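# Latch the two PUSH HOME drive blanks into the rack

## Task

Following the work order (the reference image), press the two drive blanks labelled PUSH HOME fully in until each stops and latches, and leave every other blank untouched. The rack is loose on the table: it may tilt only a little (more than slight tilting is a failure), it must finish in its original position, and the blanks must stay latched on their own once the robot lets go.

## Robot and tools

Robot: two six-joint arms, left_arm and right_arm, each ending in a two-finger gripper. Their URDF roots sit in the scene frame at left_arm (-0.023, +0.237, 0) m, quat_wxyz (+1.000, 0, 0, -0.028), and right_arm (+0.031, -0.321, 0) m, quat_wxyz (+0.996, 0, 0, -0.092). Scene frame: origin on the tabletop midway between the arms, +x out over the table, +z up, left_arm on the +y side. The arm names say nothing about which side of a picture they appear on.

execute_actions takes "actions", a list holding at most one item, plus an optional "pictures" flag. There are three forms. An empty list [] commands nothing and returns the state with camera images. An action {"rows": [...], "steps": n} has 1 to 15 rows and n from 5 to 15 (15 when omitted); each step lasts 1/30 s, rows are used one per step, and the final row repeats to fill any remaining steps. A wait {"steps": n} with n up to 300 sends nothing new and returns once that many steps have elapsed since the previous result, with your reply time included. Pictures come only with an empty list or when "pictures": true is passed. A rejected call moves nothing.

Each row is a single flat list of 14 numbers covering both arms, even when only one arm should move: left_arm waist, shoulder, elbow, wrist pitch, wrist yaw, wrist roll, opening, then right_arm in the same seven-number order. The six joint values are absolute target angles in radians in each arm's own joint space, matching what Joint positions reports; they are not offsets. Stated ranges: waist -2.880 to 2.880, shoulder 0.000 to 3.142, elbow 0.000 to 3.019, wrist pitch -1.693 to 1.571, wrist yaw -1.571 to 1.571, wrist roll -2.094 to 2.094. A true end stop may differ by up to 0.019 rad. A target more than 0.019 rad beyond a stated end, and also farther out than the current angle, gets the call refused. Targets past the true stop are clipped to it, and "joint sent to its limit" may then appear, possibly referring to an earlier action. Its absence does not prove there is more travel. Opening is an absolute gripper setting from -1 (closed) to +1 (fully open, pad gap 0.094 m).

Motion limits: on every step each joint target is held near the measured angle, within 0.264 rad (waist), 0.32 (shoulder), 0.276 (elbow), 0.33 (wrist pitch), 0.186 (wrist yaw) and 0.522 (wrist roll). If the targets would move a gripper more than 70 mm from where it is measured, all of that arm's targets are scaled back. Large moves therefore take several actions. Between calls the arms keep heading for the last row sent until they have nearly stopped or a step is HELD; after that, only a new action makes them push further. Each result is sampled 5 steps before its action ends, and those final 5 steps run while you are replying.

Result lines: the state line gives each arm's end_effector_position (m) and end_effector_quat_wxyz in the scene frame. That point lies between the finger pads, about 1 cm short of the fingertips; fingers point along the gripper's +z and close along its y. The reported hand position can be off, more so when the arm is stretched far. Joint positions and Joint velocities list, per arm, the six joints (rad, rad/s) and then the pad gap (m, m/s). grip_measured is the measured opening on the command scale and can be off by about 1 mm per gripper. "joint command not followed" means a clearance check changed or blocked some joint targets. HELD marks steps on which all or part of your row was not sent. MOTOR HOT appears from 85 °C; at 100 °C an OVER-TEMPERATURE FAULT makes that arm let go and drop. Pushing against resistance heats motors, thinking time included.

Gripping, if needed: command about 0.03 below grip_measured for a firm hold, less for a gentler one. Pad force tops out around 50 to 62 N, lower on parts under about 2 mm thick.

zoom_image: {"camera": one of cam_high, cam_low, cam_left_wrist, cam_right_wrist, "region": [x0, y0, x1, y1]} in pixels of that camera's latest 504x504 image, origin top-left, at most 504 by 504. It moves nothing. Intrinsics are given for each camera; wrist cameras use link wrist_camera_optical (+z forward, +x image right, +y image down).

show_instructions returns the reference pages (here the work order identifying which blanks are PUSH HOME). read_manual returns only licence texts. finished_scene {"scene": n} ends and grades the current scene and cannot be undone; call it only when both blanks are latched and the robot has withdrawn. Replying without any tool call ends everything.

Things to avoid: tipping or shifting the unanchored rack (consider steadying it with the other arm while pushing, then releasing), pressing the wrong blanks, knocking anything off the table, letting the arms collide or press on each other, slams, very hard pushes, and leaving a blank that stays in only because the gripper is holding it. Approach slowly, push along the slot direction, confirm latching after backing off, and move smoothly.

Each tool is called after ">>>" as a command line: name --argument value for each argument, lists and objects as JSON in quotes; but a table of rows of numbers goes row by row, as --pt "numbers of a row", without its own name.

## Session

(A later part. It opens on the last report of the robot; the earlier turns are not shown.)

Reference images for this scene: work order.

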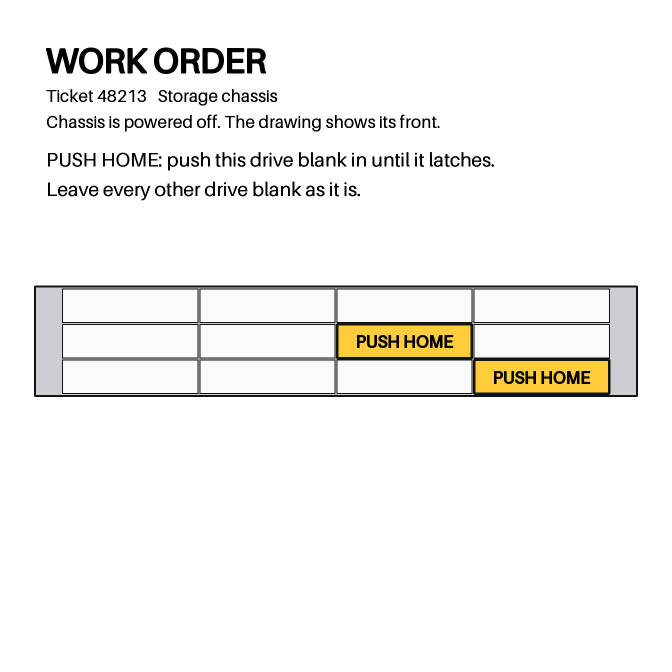

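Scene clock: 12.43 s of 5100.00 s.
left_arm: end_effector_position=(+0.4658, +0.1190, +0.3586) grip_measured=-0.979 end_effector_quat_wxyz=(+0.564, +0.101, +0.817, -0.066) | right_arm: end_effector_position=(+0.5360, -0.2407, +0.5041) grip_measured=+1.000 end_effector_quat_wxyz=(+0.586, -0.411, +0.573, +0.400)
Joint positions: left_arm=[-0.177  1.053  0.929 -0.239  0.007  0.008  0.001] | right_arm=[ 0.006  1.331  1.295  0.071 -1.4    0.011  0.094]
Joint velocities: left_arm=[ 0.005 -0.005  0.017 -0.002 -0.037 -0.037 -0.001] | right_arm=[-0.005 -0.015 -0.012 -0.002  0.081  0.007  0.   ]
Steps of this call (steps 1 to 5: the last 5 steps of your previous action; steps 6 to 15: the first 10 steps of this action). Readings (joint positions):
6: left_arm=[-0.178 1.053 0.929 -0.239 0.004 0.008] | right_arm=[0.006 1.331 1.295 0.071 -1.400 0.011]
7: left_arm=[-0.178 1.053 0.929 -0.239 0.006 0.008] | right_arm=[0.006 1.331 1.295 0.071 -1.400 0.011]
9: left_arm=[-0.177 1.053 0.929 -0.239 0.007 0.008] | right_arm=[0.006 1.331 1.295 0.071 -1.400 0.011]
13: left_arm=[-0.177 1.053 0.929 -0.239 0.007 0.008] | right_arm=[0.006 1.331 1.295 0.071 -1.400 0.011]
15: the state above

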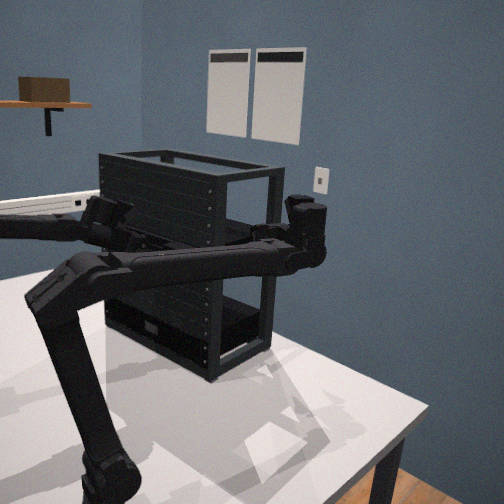

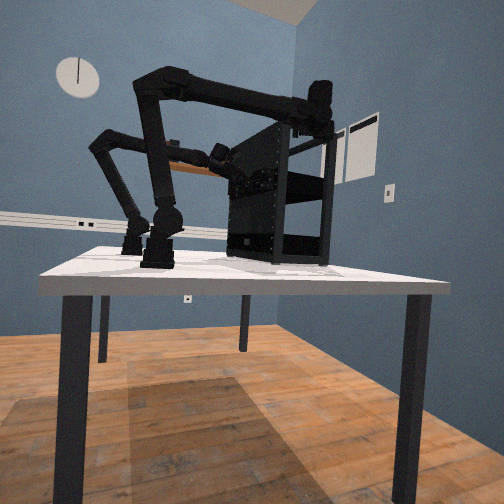

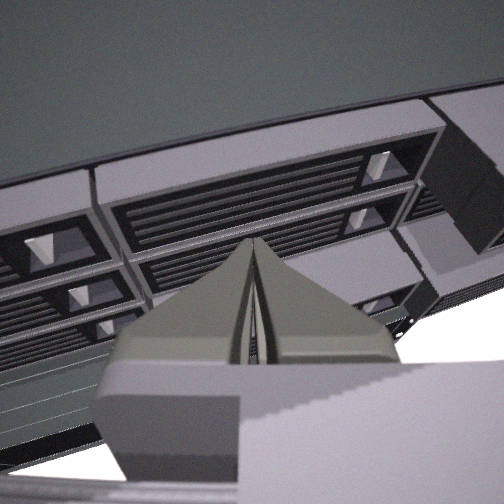

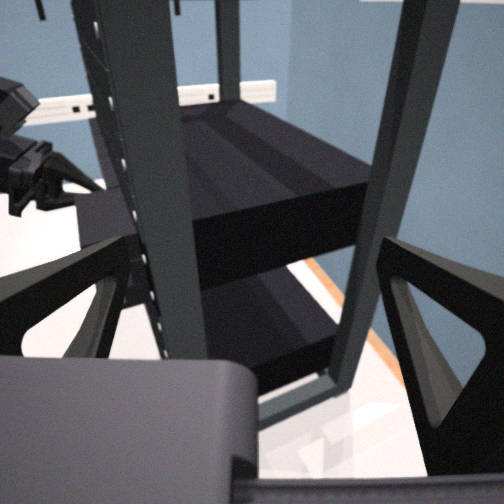

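>>> execute_actions --actions '[{"rows":[[-0.19,0.8,0.75,-0.2,0,0,-1,0.0,1.33,1.3,0.06,-1.4,0,1]]}]' --pictures true

>>> execute_actions --actions '[{"rows":[[-0.19,0.895,0.51,0.41,0,1.57,0.2,0.0,1.33,1.3,0.06,-1.4,0,1]]}]'

>>> execute_actions --actions '[{"steps":20}]' --pictures true

Scene clock: 12.97 s of 5100.00 s.
left_arm: end_effector_position=(+0.3826, +0.1379, +0.3680) grip_measured=-0.979 end_effector_quat_wxyz=(+0.611, +0.097, +0.782, -0.071) | right_arm: end_effector_position=(+0.5360, -0.2407, +0.5041) grip_measured=+1.000 end_effector_quat_wxyz=(+0.586, -0.411, +0.573, +0.400)
Joint positions: left_arm=[-0.181  0.769  0.73  -0.207  0.003  0.008  0.001] | right_arm=[ 0.006  1.331  1.295  0.071 -1.4    0.011  0.094]
Joint velocities: left_arm=[-0.005  0.073 -0.002 -0.017  0.007  0.007 -0.   ] | right_arm=[-0.005 -0.015 -0.017 -0.012 -0.022  0.037  0.   ]
Steps of this call (steps 1 to 5: the last 5 steps of your previous action; step 6: the robot went on to your last target; steps 7 to 16: the first 10 steps of this action). Readings (joint positions):
7: left_arm=[-0.178 1.036 0.912 -0.233 0.006 0.008] | right_arm=[0.006 1.331 1.295 0.071 -1.400 0.011]
8: left_arm=[-0.179 0.999 0.868 -0.218 0.004 0.008] | right_arm=[0.006 1.331 1.295 0.071 -1.400 0.011]
10: left_arm=[-0.180 0.889 0.772 -0.216 0.003 0.008] | right_arm=[0.006 1.331 1.295 0.071 -1.400 0.011]
14: left_arm=[-0.181 0.773 0.730 -0.212 0.003 0.008] | right_arm=[0.006 1.331 1.295 0.071 -1.400 0.011]
16: the state above

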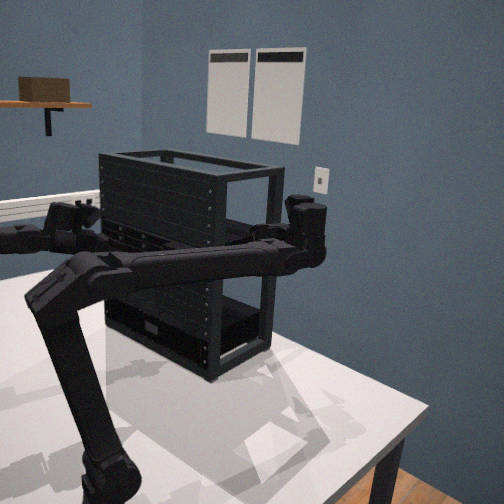

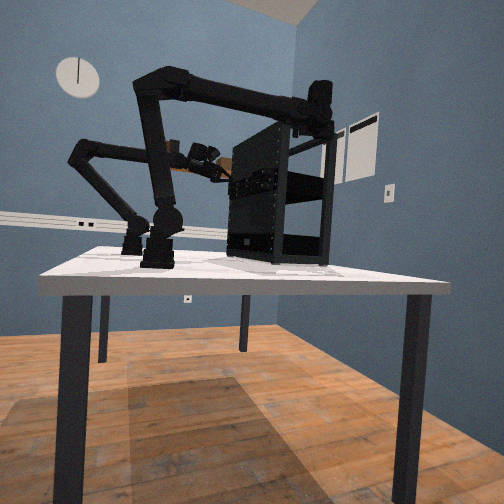

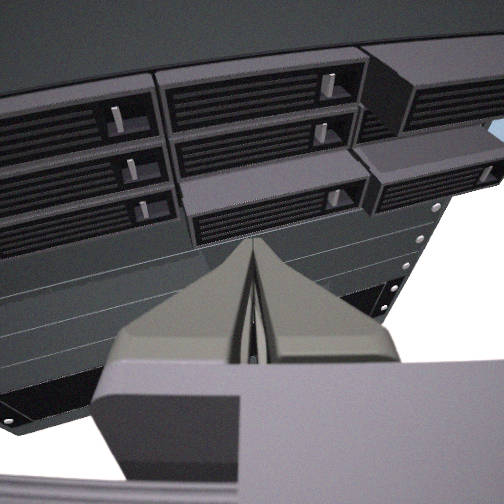

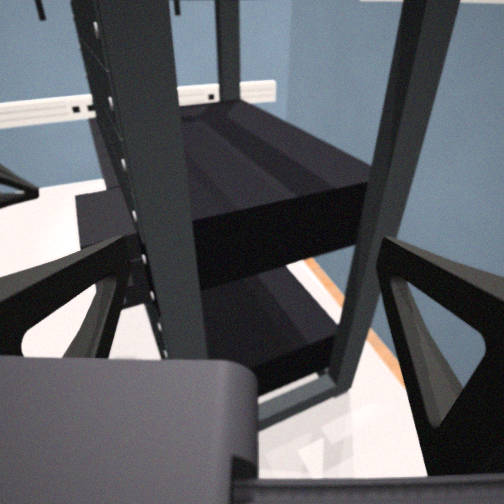

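Scene clock: 13.47 s of 5100.00 s.
left_arm: end_effector_position=(+0.4022, +0.1333, +0.2977) grip_measured=+0.198 end_effector_quat_wxyz=(+0.647, +0.392, +0.615, +0.221) | right_arm: end_effector_position=(+0.5360, -0.2407, +0.5041) grip_measured=+1.000 end_effector_quat_wxyz=(+0.586, -0.411, +0.573, +0.400)
Joint positions: left_arm=[-0.181  0.913  0.486  0.364  0.002  0.898  0.056] | right_arm=[ 0.006  1.331  1.295  0.071 -1.4    0.011  0.094]
Joint velocities: left_arm=[-0.005 -0.044  0.002  0.418  0.022  2.864 -0.001] | right_arm=[-0.005  0.005 -0.002 -0.002 -0.007  0.022  0.   ]
Steps of this call (steps 1 to 5: the last 5 steps of your previous action; steps 6 to 15: the first 10 steps of this action). Readings (joint positions):
6: left_arm=[-0.181 0.795 0.712 -0.169 0.002 0.055] | right_arm=[0.006 1.331 1.295 0.071 -1.400 0.011]
7: left_arm=[-0.181 0.799 0.677 -0.076 0.002 0.129] | right_arm=[0.006 1.331 1.295 0.071 -1.400 0.011]
9: left_arm=[-0.181 0.830 0.582 0.128 0.002 0.317] | right_arm=[0.006 1.331 1.295 0.071 -1.400 0.011]
13: left_arm=[-0.181 0.909 0.487 0.339 0.002 0.704] | right_arm=[0.006 1.331 1.295 0.071 -1.400 0.011]
15: the state above

Scene clock: 14.13 s of 5100.00 s.
left_arm: end_effector_position=(+0.4014, +0.1335, +0.3069) grip_measured=+0.198 end_effector_quat_wxyz=(+0.551, +0.560, +0.449, +0.425) | right_arm: end_effector_position=(+0.5360, -0.2407, +0.5041) grip_measured=+1.000 end_effector_quat_wxyz=(+0.586, -0.411, +0.573, +0.400)
Joint positions: left_arm=[-0.181  0.907  0.486  0.39   0.002  1.552  0.056] | right_arm=[ 0.006  1.331  1.295  0.071 -1.4    0.011  0.094]
Joint velocities: left_arm=[ 0.005 -0.005  0.007  0.002 -0.022 -0.051 -0.   ] | right_arm=[-0.005 -0.015 -0.002  0.002  0.007 -0.051  0.   ]
Kept back: nothing.
Steps of this call (steps 1 to 5: the last 5 steps of your previous action; steps 6 to 20: the robot went on to your last target). Readings (joint positions):
1: left_arm=[-0.181 0.911 0.486 0.376 0.002 0.994] | right_arm=[0.006 1.331 1.295 0.071 -1.400 0.011]
2: left_arm=[-0.181 0.909 0.486 0.384 0.002 1.091] | right_arm=[0.006 1.331 1.295 0.071 -1.400 0.011]
4: left_arm=[-0.181 0.907 0.486 0.389 0.002 1.258] | right_arm=[0.006 1.331 1.295 0.071 -1.400 0.011]
8: left_arm=[-0.181 0.907 0.486 0.390 0.002 1.437] | right_arm=[0.006 1.331 1.295 0.071 -1.400 0.011]
20: the state above

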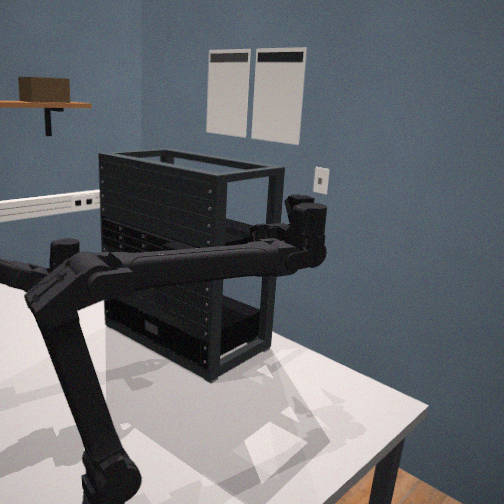

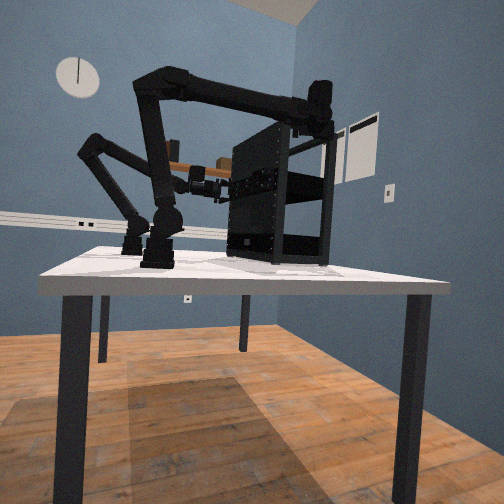

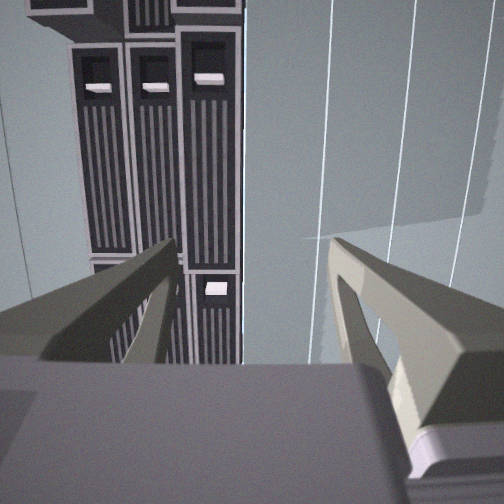

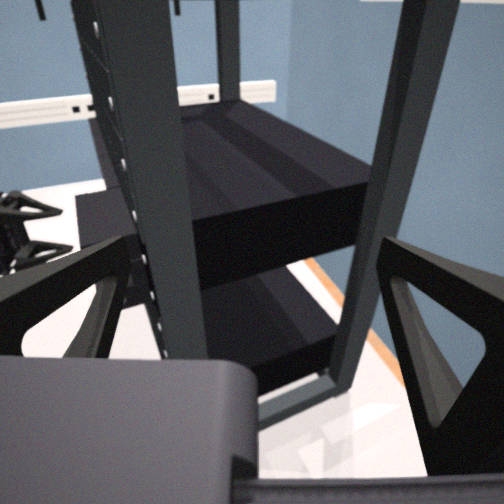

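>>> execute_actions --actions '[{"rows":[[-0.19,0.97,0.6,0.44,0,1.57,0.2,0.0,1.33,1.3,0.06,-1.4,0,1]]}]'

>>> execute_actions --actions '[{"rows":[[-0.19,1.075,0.667,0.48,0,1.57,0.2,0.0,1.33,1.3,0.06,-1.4,0,1]]}]'

>>> execute_actions --actions '[{"steps":8}]' --pictures true

Scene clock: 14.70 s of 5100.00 s.
left_arm: end_effector_position=(+0.4221, +0.1285, +0.3294) grip_measured=+0.198 end_effector_quat_wxyz=(+0.561, +0.551, +0.438, +0.436) | right_arm: end_effector_position=(+0.5360, -0.2407, +0.5041) grip_measured=+1.000 end_effector_quat_wxyz=(+0.586, -0.411, +0.573, +0.400)
Joint positions: left_arm=[-0.181  0.965  0.551  0.423  0.002  1.56   0.056] | right_arm=[ 0.006  1.331  1.295  0.071 -1.4    0.011  0.094]
Joint velocities: left_arm=[-0.005 -0.005 -0.032 -0.027 -0.007 -0.007 -0.001] | right_arm=[-0.005  0.005 -0.017  0.007 -0.007  0.051  0.   ]
Steps of this call (steps 1 to 7: the robot went on to your last target; steps 8 to 17: the first 10 steps of this action). Readings (joint positions):
8: left_arm=[-0.181 0.910 0.489 0.394 0.002 1.558] | right_arm=[0.006 1.331 1.295 0.071 -1.400 0.011]
9: left_arm=[-0.181 0.921 0.498 0.401 0.002 1.559] | right_arm=[0.006 1.331 1.295 0.071 -1.400 0.011]
11: left_arm=[-0.181 0.948 0.526 0.413 0.002 1.559] | right_arm=[0.006 1.331 1.295 0.071 -1.400 0.011]
15: left_arm=[-0.181 0.965 0.551 0.422 0.002 1.559] | right_arm=[0.006 1.331 1.295 0.071 -1.400 0.011]
17: the state above

Scene clock: 15.20 s of 5100.00 s.
left_arm: end_effector_position=(+0.4545, +0.1205, +0.3294) grip_measured=+0.198 end_effector_quat_wxyz=(+0.560, +0.552, +0.439, +0.435) | right_arm: end_effector_position=(+0.5360, -0.2407, +0.5041) grip_measured=+1.000 end_effector_quat_wxyz=(+0.586, -0.411, +0.573, +0.400)
Joint positions: left_arm=[-0.181  1.077  0.621  0.461  0.002  1.56   0.056] | right_arm=[ 0.006  1.331  1.295  0.071 -1.4    0.011  0.094]
Joint velocities: left_arm=[0.005 0.005 0.017 0.061 0.007 0.037 0.   ] | right_arm=[0.005 0.005 0.002 0.002 0.037 0.037 0.   ]
Steps of this call (steps 1 to 5: the last 5 steps of your previous action; steps 6 to 15: the first 10 steps of this action). Readings (joint positions):
6: left_arm=[-0.181 0.971 0.556 0.429 0.002 1.560] | right_arm=[0.006 1.331 1.295 0.071 -1.400 0.011]
7: left_arm=[-0.181 0.989 0.567 0.441 0.002 1.560] | right_arm=[0.006 1.331 1.295 0.071 -1.400 0.011]
9: left_arm=[-0.181 1.038 0.601 0.456 0.002 1.560] | right_arm=[0.006 1.331 1.295 0.071 -1.400 0.011]
13: left_arm=[-0.181 1.077 0.621 0.460 0.002 1.560] | right_arm=[0.006 1.331 1.295 0.071 -1.400 0.011]
15: the state above

Scene clock: 15.47 s of 5100.00 s.
left_arm: end_effector_position=(+0.4546, +0.1205, +0.3300) grip_measured=+0.198 end_effector_quat_wxyz=(+0.561, +0.552, +0.438, +0.435) | right_arm: end_effector_position=(+0.5360, -0.2407, +0.5041) grip_measured=+1.000 end_effector_quat_wxyz=(+0.586, -0.411, +0.573, +0.400)
Joint positions: left_arm=[-0.181  1.077  0.622  0.463  0.002  1.56   0.056] | right_arm=[ 0.006  1.331  1.295  0.071 -1.4    0.011  0.094]
Joint velocities: left_arm=[-0.005 -0.005 -0.007 -0.007  0.037 -0.022 -0.001] | right_arm=[-0.005 -0.005 -0.007  0.007 -0.007  0.022  0.   ]
Kept back: nothing.
Steps of this call (steps 1 to 5: the last 5 steps of your previous action; steps 6 to 8: the robot went on to your last target). Readings (joint positions):
1: left_arm=[-0.181 1.077 0.622 0.463 0.002 1.560] | right_arm=[0.006 1.331 1.295 0.071 -1.400 0.011]
2: left_arm=[-0.181 1.077 0.622 0.463 0.002 1.560] | right_arm=[0.006 1.331 1.295 0.071 -1.400 0.011]
4: left_arm=[-0.181 1.077 0.622 0.463 0.002 1.560] | right_arm=[0.006 1.331 1.295 0.071 -1.400 0.011]
8: the state above

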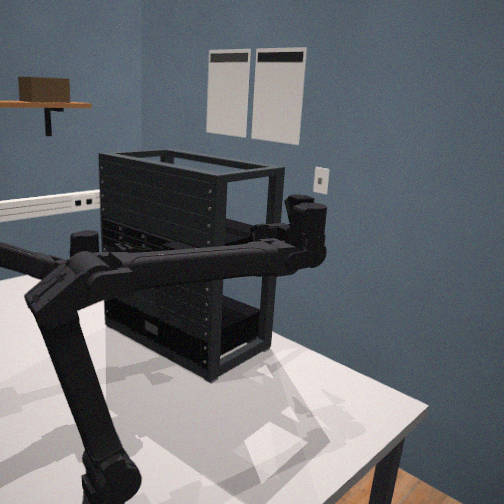

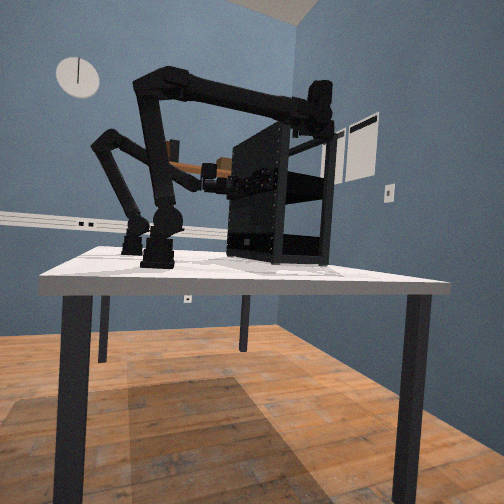

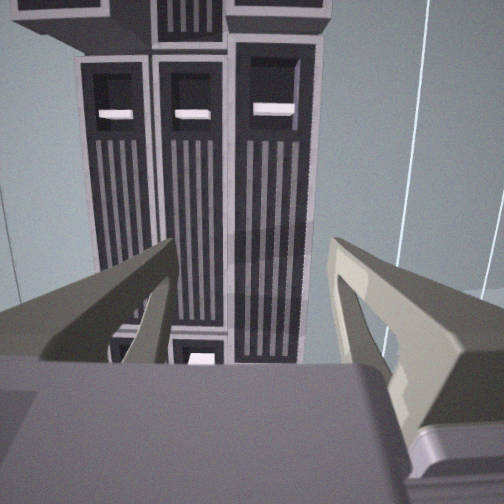

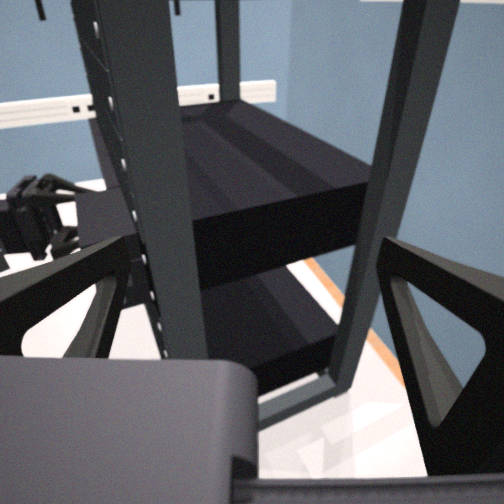

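>>> execute_actions --actions '[{"rows":[[-0.19,1.075,0.65,0.43,0,1.57,-0.1,0.0,1.33,1.3,0.06,-1.4,0,1]],"steps":10}]'

>>> execute_actions --actions '[{"rows":[[-0.19,1.075,0.65,0.43,0,1.57,-0.47,0.0,1.33,1.3,0.06,-1.4,0,1]],"steps":12}]'

>>> execute_actions --actions '[{"rows":[[-0.2,1.025,0.6,0.42,0,1.57,-0.47,0.0,1.33,1.3,0.06,-1.4,0,1]]}]' --pictures true

Scene clock: 15.90 s of 5100.00 s.
left_arm: end_effector_position=(+0.4545, +0.1205, +0.3241) grip_measured=-0.097 end_effector_quat_wxyz=(+0.554, +0.558, +0.443, +0.430) | right_arm: end_effector_position=(+0.5360, -0.2407, +0.5041) grip_measured=+1.000 end_effector_quat_wxyz=(+0.586, -0.411, +0.573, +0.400)
Joint positions: left_arm=[-0.181  1.077  0.622  0.439  0.002  1.56   0.042] | right_arm=[ 0.006  1.331  1.295  0.071 -1.4    0.011  0.094]
Joint velocities: left_arm=[-0.015 -0.005  0.012 -0.007  0.007 -0.081 -0.001] | right_arm=[ 0.005 -0.005  0.007 -0.007  0.022 -0.022  0.   ]
Steps of this call (steps 1 to 8: the robot went on to your last target; steps 9 to 13: the first 5 steps of this action). Readings (joint positions):
9: left_arm=[-0.181 1.077 0.622 0.459 0.002 1.560] | right_arm=[0.006 1.331 1.295 0.071 -1.400 0.011]
10: left_arm=[-0.181 1.077 0.622 0.452 0.002 1.560] | right_arm=[0.006 1.331 1.295 0.071 -1.400 0.011]
12: left_arm=[-0.181 1.077 0.622 0.441 0.002 1.560] | right_arm=[0.006 1.331 1.295 0.071 -1.400 0.011]
13: the state above

Scene clock: 16.30 s of 5100.00 s.
left_arm: end_effector_position=(+0.4545, +0.1206, +0.3241) grip_measured=-0.433 end_effector_quat_wxyz=(+0.553, +0.559, +0.443, +0.431) | right_arm: end_effector_position=(+0.5360, -0.2407, +0.5041) grip_measured=+1.000 end_effector_quat_wxyz=(+0.586, -0.411, +0.573, +0.400)
Joint positions: left_arm=[-0.181  1.076  0.622  0.437  0.002  1.563  0.027] | right_arm=[ 0.006  1.331  1.295  0.071 -1.4    0.011  0.094]
Joint velocities: left_arm=[-0.005  0.005  0.022 -0.017 -0.037  0.066 -0.001] | right_arm=[-0.005 -0.005 -0.007 -0.002 -0.051 -0.022  0.   ]
Steps of this call (steps 1 to 5: the last 5 steps of your previous action; steps 6 to 12: the first 7 steps of this action). Readings (joint positions):
6: left_arm=[-0.181 1.077 0.622 0.437 0.002 1.560] | right_arm=[0.006 1.331 1.295 0.071 -1.400 0.011]
7: left_arm=[-0.181 1.077 0.622 0.438 0.002 1.561] | right_arm=[0.006 1.331 1.295 0.071 -1.400 0.011]
9: left_arm=[-0.181 1.076 0.622 0.437 0.002 1.563] | right_arm=[0.006 1.331 1.295 0.071 -1.400 0.011]
12: the state above

Scene clock: 16.80 s of 5100.00 s.
left_arm: end_effector_position=(+0.4473, +0.1199, +0.3250) grip_measured=-0.433 end_effector_quat_wxyz=(+0.554, +0.559, +0.442, +0.431) | right_arm: end_effector_position=(+0.5360, -0.2407, +0.5041) grip_measured=+1.000 end_effector_quat_wxyz=(+0.586, -0.411, +0.573, +0.400)
Joint positions: left_arm=[-0.187  1.053  0.609  0.429 -0.001  1.563  0.027] | right_arm=[ 0.006  1.331  1.295  0.071 -1.4    0.011  0.094]
Joint velocities: left_arm=[ 0.005 -0.015  0.017  0.002  0.022 -0.022  0.   ] | right_arm=[-0.005 -0.024 -0.002  0.002 -0.037  0.007  0.   ]
Steps of this call (steps 1 to 5: the last 5 steps of your previous action; steps 6 to 15: the first 10 steps of this action). Readings (joint positions):
6: left_arm=[-0.182 1.074 0.622 0.437 0.001 1.563] | right_arm=[0.006 1.331 1.295 0.071 -1.400 0.011]
7: left_arm=[-0.183 1.071 0.619 0.435 0.000 1.563] | right_arm=[0.006 1.331 1.295 0.071 -1.400 0.011]
9: left_arm=[-0.185 1.060 0.613 0.432 -0.000 1.563] | right_arm=[0.006 1.331 1.295 0.071 -1.400 0.011]
13: left_arm=[-0.187 1.053 0.609 0.429 -0.001 1.563] | right_arm=[0.006 1.331 1.295 0.071 -1.400 0.011]
15: the state above

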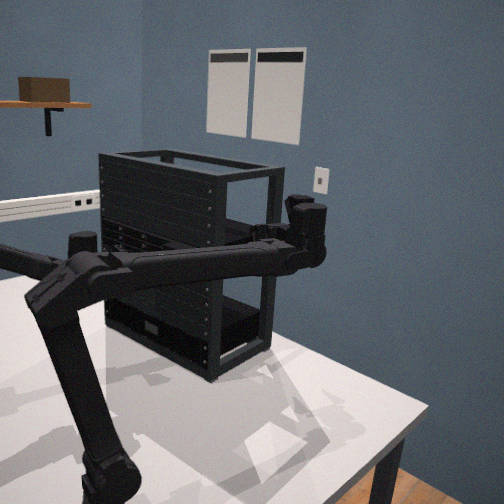

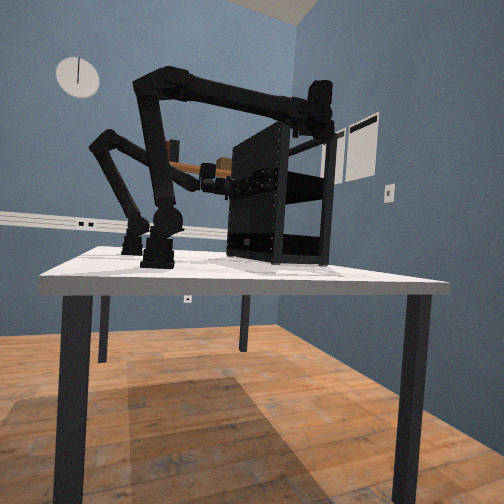

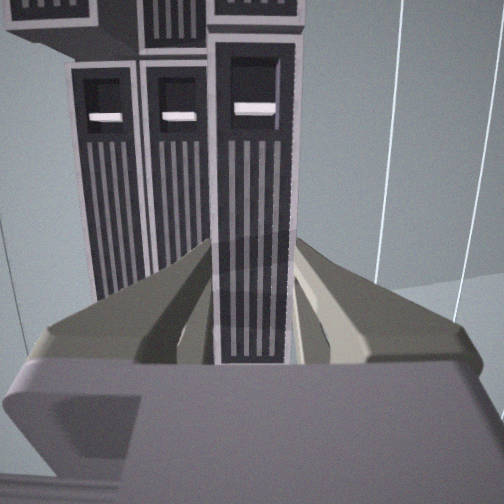

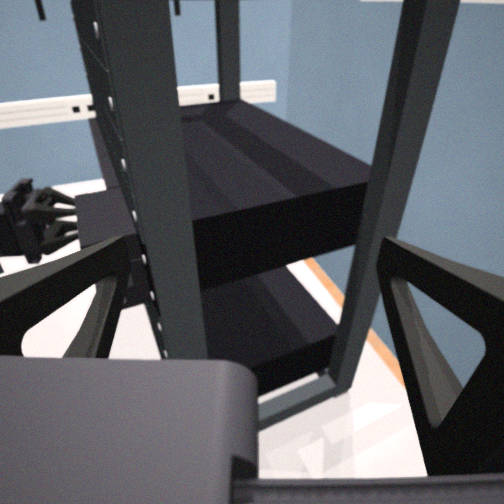

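>>> execute_actions --actions '[{"rows":[[-0.19,1.04,0.61,0.43,0,1.57,0.2,0.0,1.33,1.3,0.06,-1.4,0,1]],"steps":8}]'

>>> execute_actions --actions '[{"rows":[[-0.19,0.88,0.515,0.39,0,1.57,0.2,0.0,1.33,1.3,0.06,-1.4,0,1]]}]'

>>> execute_actions --actions '[{"rows":[[-0.68,1.0,0.61,0.45,-0.736,0,-1,0.0,1.33,1.3,0.06,-1.4,0,1]]}]'

>>> execute_actions --actions '[{"rows":[[-0.68,1.155,0.71,0.515,-0.736,0,-1,0.0,1.33,1.3,0.06,-1.4,0,1]]}]'

>>> execute_actions --actions '[{"steps":15}]' --pictures true

Scene clock: 17.63 s of 5100.00 s.
left_arm: end_effector_position=(+0.4473, +0.1200, +0.3252) grip_measured=+0.156 end_effector_quat_wxyz=(+0.554, +0.559, +0.442, +0.431) | right_arm: end_effector_position=(+0.5360, -0.2407, +0.5041) grip_measured=+1.000 end_effector_quat_wxyz=(+0.586, -0.411, +0.573, +0.400)
Joint positions: left_arm=[-0.187  1.053  0.609  0.429 -0.001  1.563  0.054] | right_arm=[ 0.006  1.331  1.295  0.071 -1.4    0.011  0.094]
Joint velocities: left_arm=[ 0.005 -0.005  0.012  0.007 -0.051  0.066  0.085] | right_arm=[-0.015 -0.015 -0.017  0.002  0.066  0.037  0.   ]
Steps of this call (steps 1 to 5: the last 5 steps of your previous action; steps 6 to 15: the robot went on to your last target; steps 16 to 22: nothing new was sent; steps 23 to 25: the first 3 steps of this action). Readings (joint positions):
23: left_arm=[-0.187 1.053 0.609 0.429 -0.001 1.563] | right_arm=[0.006 1.331 1.295 0.071 -1.400 0.011]
24: left_arm=[-0.187 1.053 0.609 0.429 -0.001 1.563] | right_arm=[0.006 1.331 1.295 0.071 -1.400 0.011]
25: the state above

Scene clock: 18.13 s of 5100.00 s.
left_arm: end_effector_position=(+0.3958, +0.1327, +0.3343) grip_measured=+0.198 end_effector_quat_wxyz=(+0.567, +0.547, +0.432, +0.440) | right_arm: end_effector_position=(+0.5360, -0.2407, +0.5041) grip_measured=+1.000 end_effector_quat_wxyz=(+0.586, -0.411, +0.573, +0.400)
Joint positions: left_arm=[-0.187  0.866  0.503  0.393 -0.001  1.563  0.056] | right_arm=[ 0.006  1.331  1.295  0.071 -1.4    0.011  0.094]
Joint velocities: left_arm=[-0.015  0.083 -0.012 -0.037 -0.095  0.022  0.   ] | right_arm=[ 0.005 -0.005 -0.022 -0.002  0.022 -0.081  0.   ]
Steps of this call (steps 1 to 5: the last 5 steps of your previous action; steps 6 to 15: the first 10 steps of this action). Readings (joint positions):
6: left_arm=[-0.187 1.042 0.599 0.425 -0.001 1.563] | right_arm=[0.006 1.331 1.295 0.071 -1.400 0.011]
7: left_arm=[-0.187 1.015 0.577 0.416 -0.001 1.563] | right_arm=[0.006 1.331 1.295 0.071 -1.400 0.011]
9: left_arm=[-0.187 0.937 0.524 0.399 -0.001 1.563] | right_arm=[0.006 1.331 1.295 0.071 -1.400 0.011]
13: left_arm=[-0.187 0.866 0.503 0.394 -0.001 1.563] | right_arm=[0.006 1.331 1.295 0.071 -1.400 0.011]
15: the state above

Scene clock: 18.63 s of 5100.00 s.
left_arm: end_effector_position=(+0.3613, +0.0273, +0.3132) grip_measured=-0.979 end_effector_quat_wxyz=(+0.654, +0.283, +0.656, +0.249) | right_arm: end_effector_position=(+0.5360, -0.2407, +0.5041) grip_measured=+1.000 end_effector_quat_wxyz=(+0.586, -0.411, +0.573, +0.400)
Joint positions: left_arm=[-0.702  1.003  0.55   0.425 -0.714  0.752  0.001] | right_arm=[ 0.006  1.331  1.295  0.071 -1.4    0.011  0.094]
Joint velocities: left_arm=[-0.347 -0.005 -0.012  0.046 -0.403 -2.791  0.001] | right_arm=[ 0.005 -0.015  0.002 -0.007  0.066  0.037  0.   ]
Steps of this call (steps 1 to 5: the last 5 steps of your previous action; steps 6 to 15: the first 10 steps of this action). Readings (joint positions):
6: left_arm=[-0.204 0.875 0.503 0.397 -0.067 1.511] | right_arm=[0.006 1.331 1.295 0.071 -1.400 0.011]
7: left_arm=[-0.247 0.891 0.509 0.406 -0.149 1.437] | right_arm=[0.006 1.331 1.295 0.071 -1.400 0.011]
9: left_arm=[-0.373 0.937 0.527 0.417 -0.300 1.289] | right_arm=[0.006 1.331 1.295 0.071 -1.400 0.011]
13: left_arm=[-0.642 0.998 0.548 0.422 -0.641 0.945] | right_arm=[0.006 1.331 1.295 0.071 -1.400 0.011]
15: the state above

Scene clock: 19.13 s of 5100.00 s.
left_arm: end_effector_position=(+0.4037, +0.0023, +0.3277) grip_measured=-0.979 end_effector_quat_wxyz=(+0.709, +0.014, +0.705, +0.011) | right_arm: end_effector_position=(+0.5360, -0.2407, +0.5041) grip_measured=+1.000 end_effector_quat_wxyz=(+0.586, -0.411, +0.573, +0.400)
Joint positions: left_arm=[-0.685  1.163  0.675  0.497 -0.736  0.042  0.001] | right_arm=[ 0.006  1.331  1.295  0.071 -1.4    0.011  0.094]
Joint velocities: left_arm=[-0.005 -0.015 -0.012  0.081 -0.007 -0.198  0.002] | right_arm=[ 0.005  0.005  0.002 -0.017 -0.022 -0.066  0.   ]
Steps of this call (steps 1 to 5: the last 5 steps of your previous action; steps 6 to 15: the first 10 steps of this action). Readings (joint positions):
6: left_arm=[-0.688 1.013 0.560 0.441 -0.737 0.242] | right_arm=[0.006 1.331 1.295 0.071 -1.400 0.011]
7: left_arm=[-0.686 1.039 0.580 0.462 -0.739 0.195] | right_arm=[0.006 1.331 1.295 0.071 -1.400 0.011]
9: left_arm=[-0.685 1.109 0.637 0.487 -0.738 0.128] | right_arm=[0.006 1.331 1.295 0.071 -1.400 0.011]
13: left_arm=[-0.685 1.163 0.675 0.496 -0.736 0.059] | right_arm=[0.006 1.331 1.295 0.071 -1.400 0.011]
15: the state above

Scene clock: 19.63 s of 5100.00 s.
left_arm: end_effector_position=(+0.4036, +0.0023, +0.3283) grip_measured=-0.979 end_effector_quat_wxyz=(+0.710, +0.003, +0.704, -0.000) | right_arm: end_effector_position=(+0.5360, -0.2407, +0.5041) grip_measured=+1.000 end_effector_quat_wxyz=(+0.586, -0.411, +0.573, +0.400)
Joint positions: left_arm=[-0.685  1.162  0.675  0.499 -0.736  0.012  0.001] | right_arm=[ 0.006  1.331  1.295  0.071 -1.4    0.011  0.094]
Joint velocities: left_arm=[-0.005 -0.005  0.012 -0.022  0.022  0.051  0.   ] | right_arm=[-0.005 -0.005  0.007  0.007 -0.007  0.066  0.   ]
Kept back: nothing.
Steps of this call (steps 1 to 5: the last 5 steps of your previous action; steps 6 to 15: the robot went on to your last target). Readings (joint positions):
1: left_arm=[-0.685 1.162 0.675 0.499 -0.736 0.035] | right_arm=[0.006 1.331 1.295 0.071 -1.400 0.011]
2: left_arm=[-0.685 1.162 0.675 0.499 -0.736 0.030] | right_arm=[0.006 1.331 1.295 0.071 -1.400 0.011]
4: left_arm=[-0.685 1.162 0.675 0.499 -0.736 0.023] | right_arm=[0.006 1.331 1.295 0.071 -1.400 0.011]
8: left_arm=[-0.685 1.162 0.675 0.499 -0.736 0.016] | right_arm=[0.006 1.331 1.295 0.071 -1.400 0.011]
15: the state above

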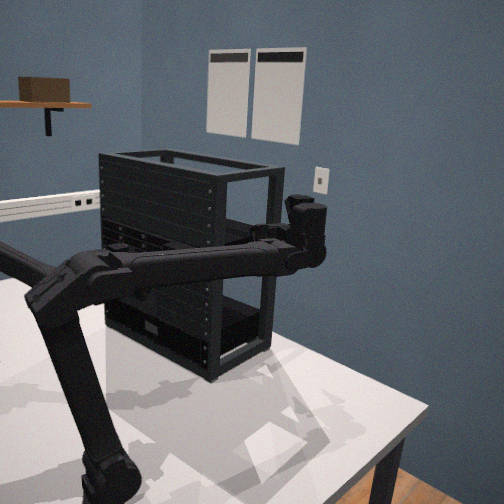

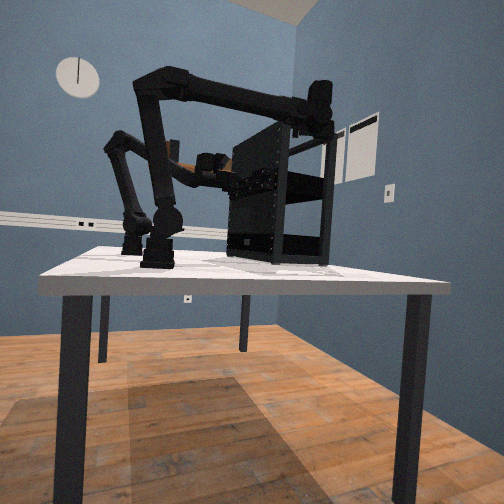

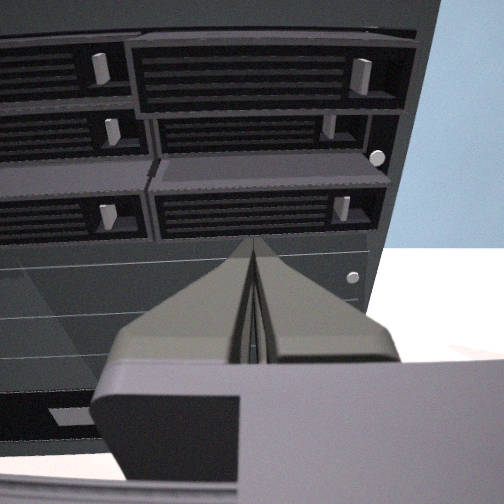

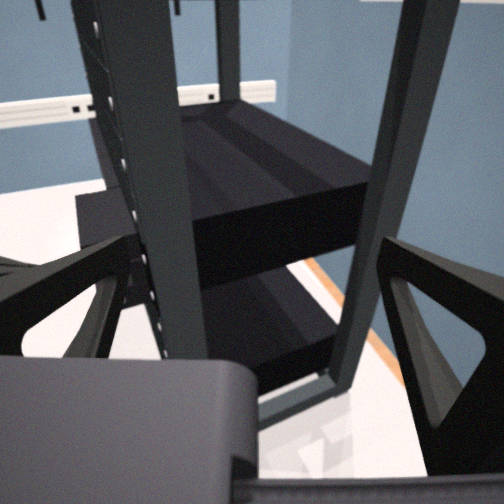

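>>> execute_actions --actions '[{"rows":[[-0.63,1.23,0.765,0.525,-0.686,0,-1,0.0,1.33,1.3,0.06,-1.4,0,1]]}]'

>>> execute_actions --actions '[{"rows":[[-0.58,1.29,0.815,0.535,-0.655,0,-1,0.0,1.33,1.3,0.06,-1.4,0,1]]}]'

>>> execute_actions --actions '[{"rows":[[-0.54,1.335,0.855,0.54,-0.63,0,-1,0.0,1.33,1.3,0.06,-1.4,0,1]]}]' --pictures true

Scene clock: 20.20 s of 5100.00 s.
left_arm: end_effector_position=(+0.4310, +0.0051, +0.3237) grip_measured=-0.979 end_effector_quat_wxyz=(+0.707, +0.004, +0.707, +0.004) | right_arm: end_effector_position=(+0.5360, -0.2407, +0.5041) grip_measured=+1.000 end_effector_quat_wxyz=(+0.586, -0.411, +0.573, +0.400)
Joint positions: left_arm=[-0.631  1.224  0.716  0.507 -0.688  0.01   0.001] | right_arm=[ 0.006  1.331  1.295  0.071 -1.4    0.011  0.094]
Joint velocities: left_arm=[-0.015  0.005  0.022  0.032  0.007 -0.007 -0.001] | right_arm=[ 0.015  0.005  0.002  0.002 -0.037  0.022  0.   ]
Steps of this call (steps 1 to 7: the robot went on to your last target; steps 8 to 17: the first 10 steps of this action). Readings (joint positions):
8: left_arm=[-0.681 1.165 0.677 0.500 -0.715 0.011] | right_arm=[0.006 1.331 1.295 0.071 -1.400 0.011]
9: left_arm=[-0.673 1.174 0.685 0.503 -0.698 0.011] | right_arm=[0.006 1.331 1.295 0.071 -1.400 0.011]
11: left_arm=[-0.650 1.201 0.706 0.506 -0.689 0.011] | right_arm=[0.006 1.331 1.295 0.071 -1.400 0.011]
15: left_arm=[-0.631 1.223 0.716 0.506 -0.689 0.010] | right_arm=[0.006 1.331 1.295 0.071 -1.400 0.011]
17: the state above

Scene clock: 20.70 s of 5100.00 s.
left_arm: end_effector_position=(+0.4520, +0.0037, +0.3254) grip_measured=-0.979 end_effector_quat_wxyz=(+0.708, +0.002, +0.706, +0.003) | right_arm: end_effector_position=(+0.5360, -0.2407, +0.5041) grip_measured=+1.000 end_effector_quat_wxyz=(+0.586, -0.411, +0.573, +0.400)
Joint positions: left_arm=[-0.599  1.272  0.758  0.519 -0.656  0.01   0.001] | right_arm=[ 0.006  1.331  1.295  0.071 -1.4    0.011  0.094]
Joint velocities: left_arm=[-0.005  0.015  0.007 -0.007  0.007 -0.037 -0.001] | right_arm=[-0.005  0.015 -0.012 -0.012  0.051 -0.066  0.   ]
Steps of this call (steps 1 to 5: the last 5 steps of your previous action; steps 6 to 15: the first 10 steps of this action). Readings (joint positions):
6: left_arm=[-0.628 1.227 0.719 0.508 -0.675 0.010] | right_arm=[0.006 1.331 1.295 0.071 -1.400 0.011]
7: left_arm=[-0.621 1.237 0.728 0.511 -0.664 0.010] | right_arm=[0.006 1.331 1.295 0.071 -1.400 0.011]
9: left_arm=[-0.605 1.260 0.749 0.515 -0.656 0.010] | right_arm=[0.006 1.331 1.295 0.071 -1.400 0.011]
13: left_arm=[-0.599 1.272 0.758 0.519 -0.656 0.010] | right_arm=[0.006 1.331 1.295 0.071 -1.400 0.011]
15: the state above

Scene clock: 21.20 s of 5100.00 s.
left_arm: end_effector_position=(+0.4717, +0.0046, +0.3255) grip_measured=-0.979 end_effector_quat_wxyz=(+0.708, +0.002, +0.706, +0.004) | right_arm: end_effector_position=(+0.5360, -0.2407, +0.5041) grip_measured=+1.000 end_effector_quat_wxyz=(+0.586, -0.411, +0.573, +0.400)
Joint positions: left_arm=[-0.568  1.315  0.796  0.524 -0.626  0.01   0.001] | right_arm=[ 0.006  1.331  1.295  0.071 -1.4    0.011  0.094]
Joint velocities: left_arm=[-0.024 -0.024 -0.017  0.002  0.037 -0.022  0.   ] | right_arm=[-0.005  0.005  0.002  0.002 -0.007  0.007  0.   ]
Steps of this call (steps 1 to 5: the last 5 steps of your previous action; steps 6 to 15: the first 10 steps of this action). Readings (joint positions):
6: left_arm=[-0.596 1.275 0.760 0.519 -0.648 0.010] | right_arm=[0.006 1.331 1.295 0.071 -1.400 0.011]
7: left_arm=[-0.589 1.281 0.767 0.520 -0.638 0.010] | right_arm=[0.006 1.331 1.295 0.071 -1.400 0.011]
9: left_arm=[-0.575 1.301 0.784 0.521 -0.627 0.010] | right_arm=[0.006 1.331 1.295 0.071 -1.400 0.011]
13: left_arm=[-0.568 1.315 0.796 0.524 -0.626 0.010] | right_arm=[0.006 1.331 1.295 0.071 -1.400 0.011]
15: the state above

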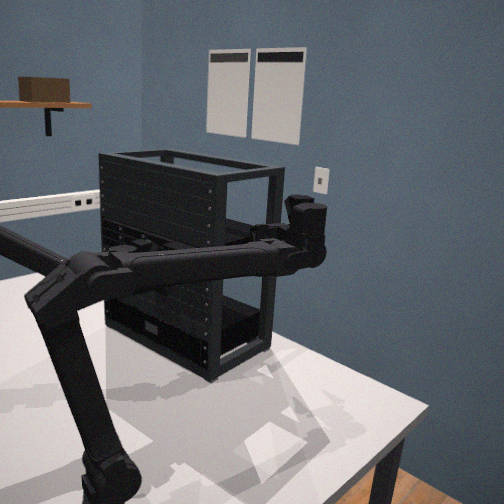

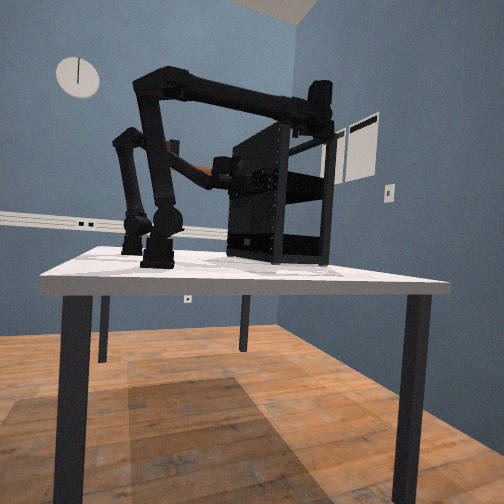

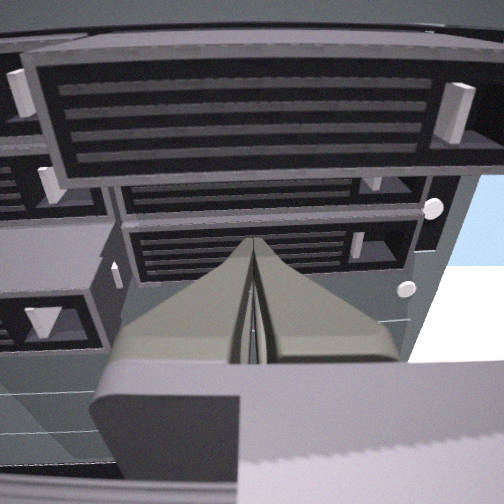

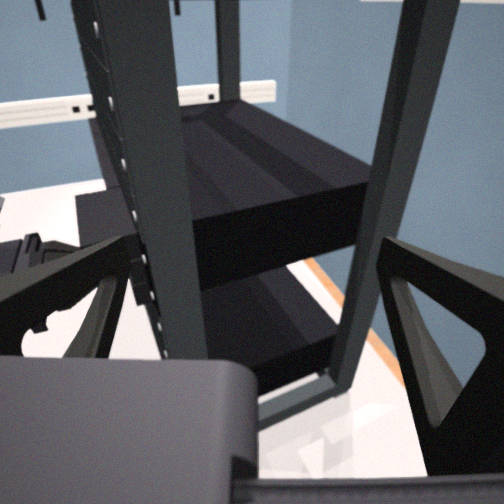

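>>> execute_actions --actions '[{"rows":[[-0.515,1.36,0.875,0.54,-0.63,0,-1,0.0,1.33,1.3,0.06,-1.4,0,1]]}]'

>>> execute_actions --actions '[{"rows":[[-0.66,1.19,0.7,0.51,-0.715,0,-1,0.0,1.33,1.3,0.06,-1.4,0,1]]}]' --pictures true

Scene clock: 21.70 s of 5100.00 s.
left_arm: end_effector_position=(+0.4749, +0.0053, +0.3258) grip_measured=-0.979 end_effector_quat_wxyz=(+0.709, +0.000, +0.705, +0.004) | right_arm: end_effector_position=(+0.5360, -0.2407, +0.5041) grip_measured=+1.000 end_effector_quat_wxyz=(+0.586, -0.411, +0.573, +0.400)
Joint positions: left_arm=[-0.563  1.322  0.802  0.527 -0.624  0.01   0.001] | right_arm=[ 0.006  1.331  1.295  0.071 -1.4    0.011  0.094]
Joint velocities: left_arm=[-0.005 -0.005  0.002 -0.027 -0.022  0.081 -0.   ] | right_arm=[-0.005 -0.005 -0.002 -0.027 -0.081  0.081  0.   ]
Steps of this call (steps 1 to 5: the last 5 steps of your previous action; steps 6 to 15: the first 10 steps of this action). Readings (joint positions):
6: left_arm=[-0.566 1.316 0.798 0.524 -0.626 0.010] | right_arm=[0.006 1.331 1.295 0.071 -1.400 0.011]
7: left_arm=[-0.564 1.320 0.801 0.524 -0.624 0.010] | right_arm=[0.006 1.331 1.295 0.071 -1.400 0.011]
9: left_arm=[-0.563 1.322 0.802 0.527 -0.624 0.010] | right_arm=[0.006 1.331 1.295 0.071 -1.400 0.011]
13: left_arm=[-0.563 1.322 0.802 0.527 -0.624 0.010] | right_arm=[0.006 1.331 1.295 0.071 -1.400 0.011]
15: the state above

Scene clock: 22.20 s of 5100.00 s.
left_arm: end_effector_position=(+0.4134, +0.0009, +0.3260) grip_measured=-0.979 end_effector_quat_wxyz=(+0.710, +0.004, +0.704, -0.003) | right_arm: end_effector_position=(+0.5360, -0.2407, +0.5041) grip_measured=+1.000 end_effector_quat_wxyz=(+0.586, -0.411, +0.573, +0.400)
Joint positions: left_arm=[-0.668  1.189  0.688  0.513 -0.713  0.01   0.001] | right_arm=[ 0.006  1.331  1.295  0.071 -1.4    0.011  0.094]
Joint velocities: left_arm=[-0.005  0.005 -0.017  0.032  0.007 -0.007  0.   ] | right_arm=[-0.024 -0.005 -0.012 -0.002 -0.022 -0.022  0.   ]
Steps of this call (steps 1 to 5: the last 5 steps of your previous action; steps 6 to 15: the first 10 steps of this action). Readings (joint positions):
6: left_arm=[-0.573 1.313 0.791 0.526 -0.658 0.010] | right_arm=[0.006 1.331 1.295 0.071 -1.400 0.011]
7: left_arm=[-0.588 1.294 0.767 0.524 -0.693 0.010] | right_arm=[0.006 1.331 1.295 0.071 -1.400 0.011]
9: left_arm=[-0.631 1.239 0.711 0.516 -0.711 0.010] | right_arm=[0.006 1.331 1.295 0.071 -1.400 0.011]
13: left_arm=[-0.668 1.192 0.688 0.513 -0.712 0.010] | right_arm=[0.006 1.331 1.295 0.071 -1.400 0.011]
15: the state above

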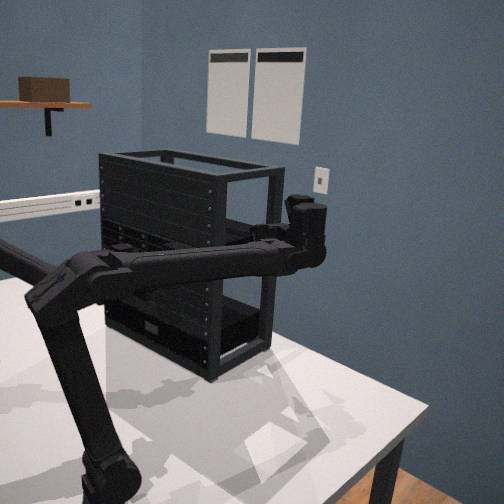

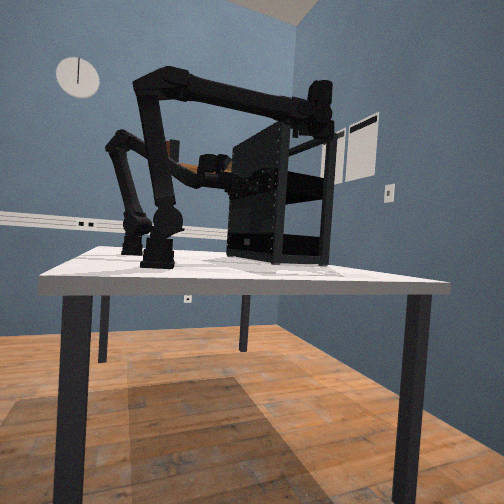

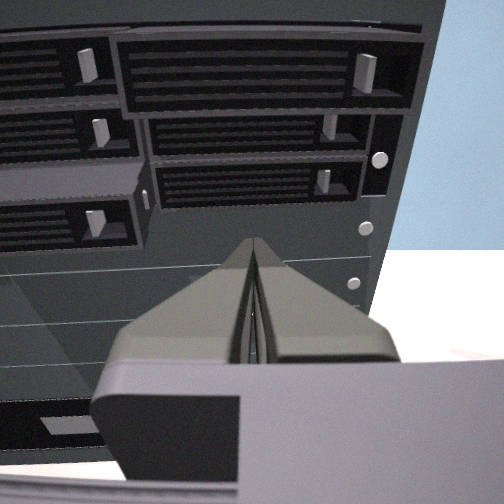

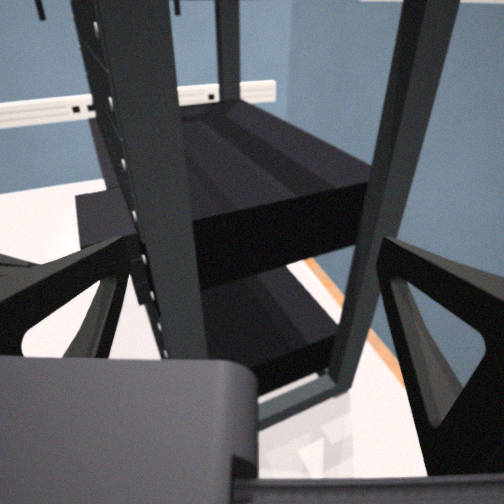

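>>> zoom_image --camera "cam_left_wrist" --region '[0,60,240,230]'

Region (0, 60, 240, 230) of cam_left_wrist's 504x504 image, scaled by 2.100, with more detail than that image has; it fills the top 357 rows of this view, and the rest is white.

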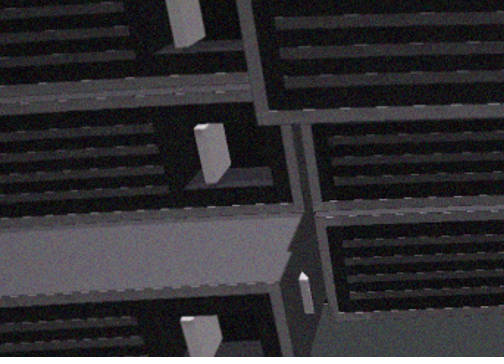

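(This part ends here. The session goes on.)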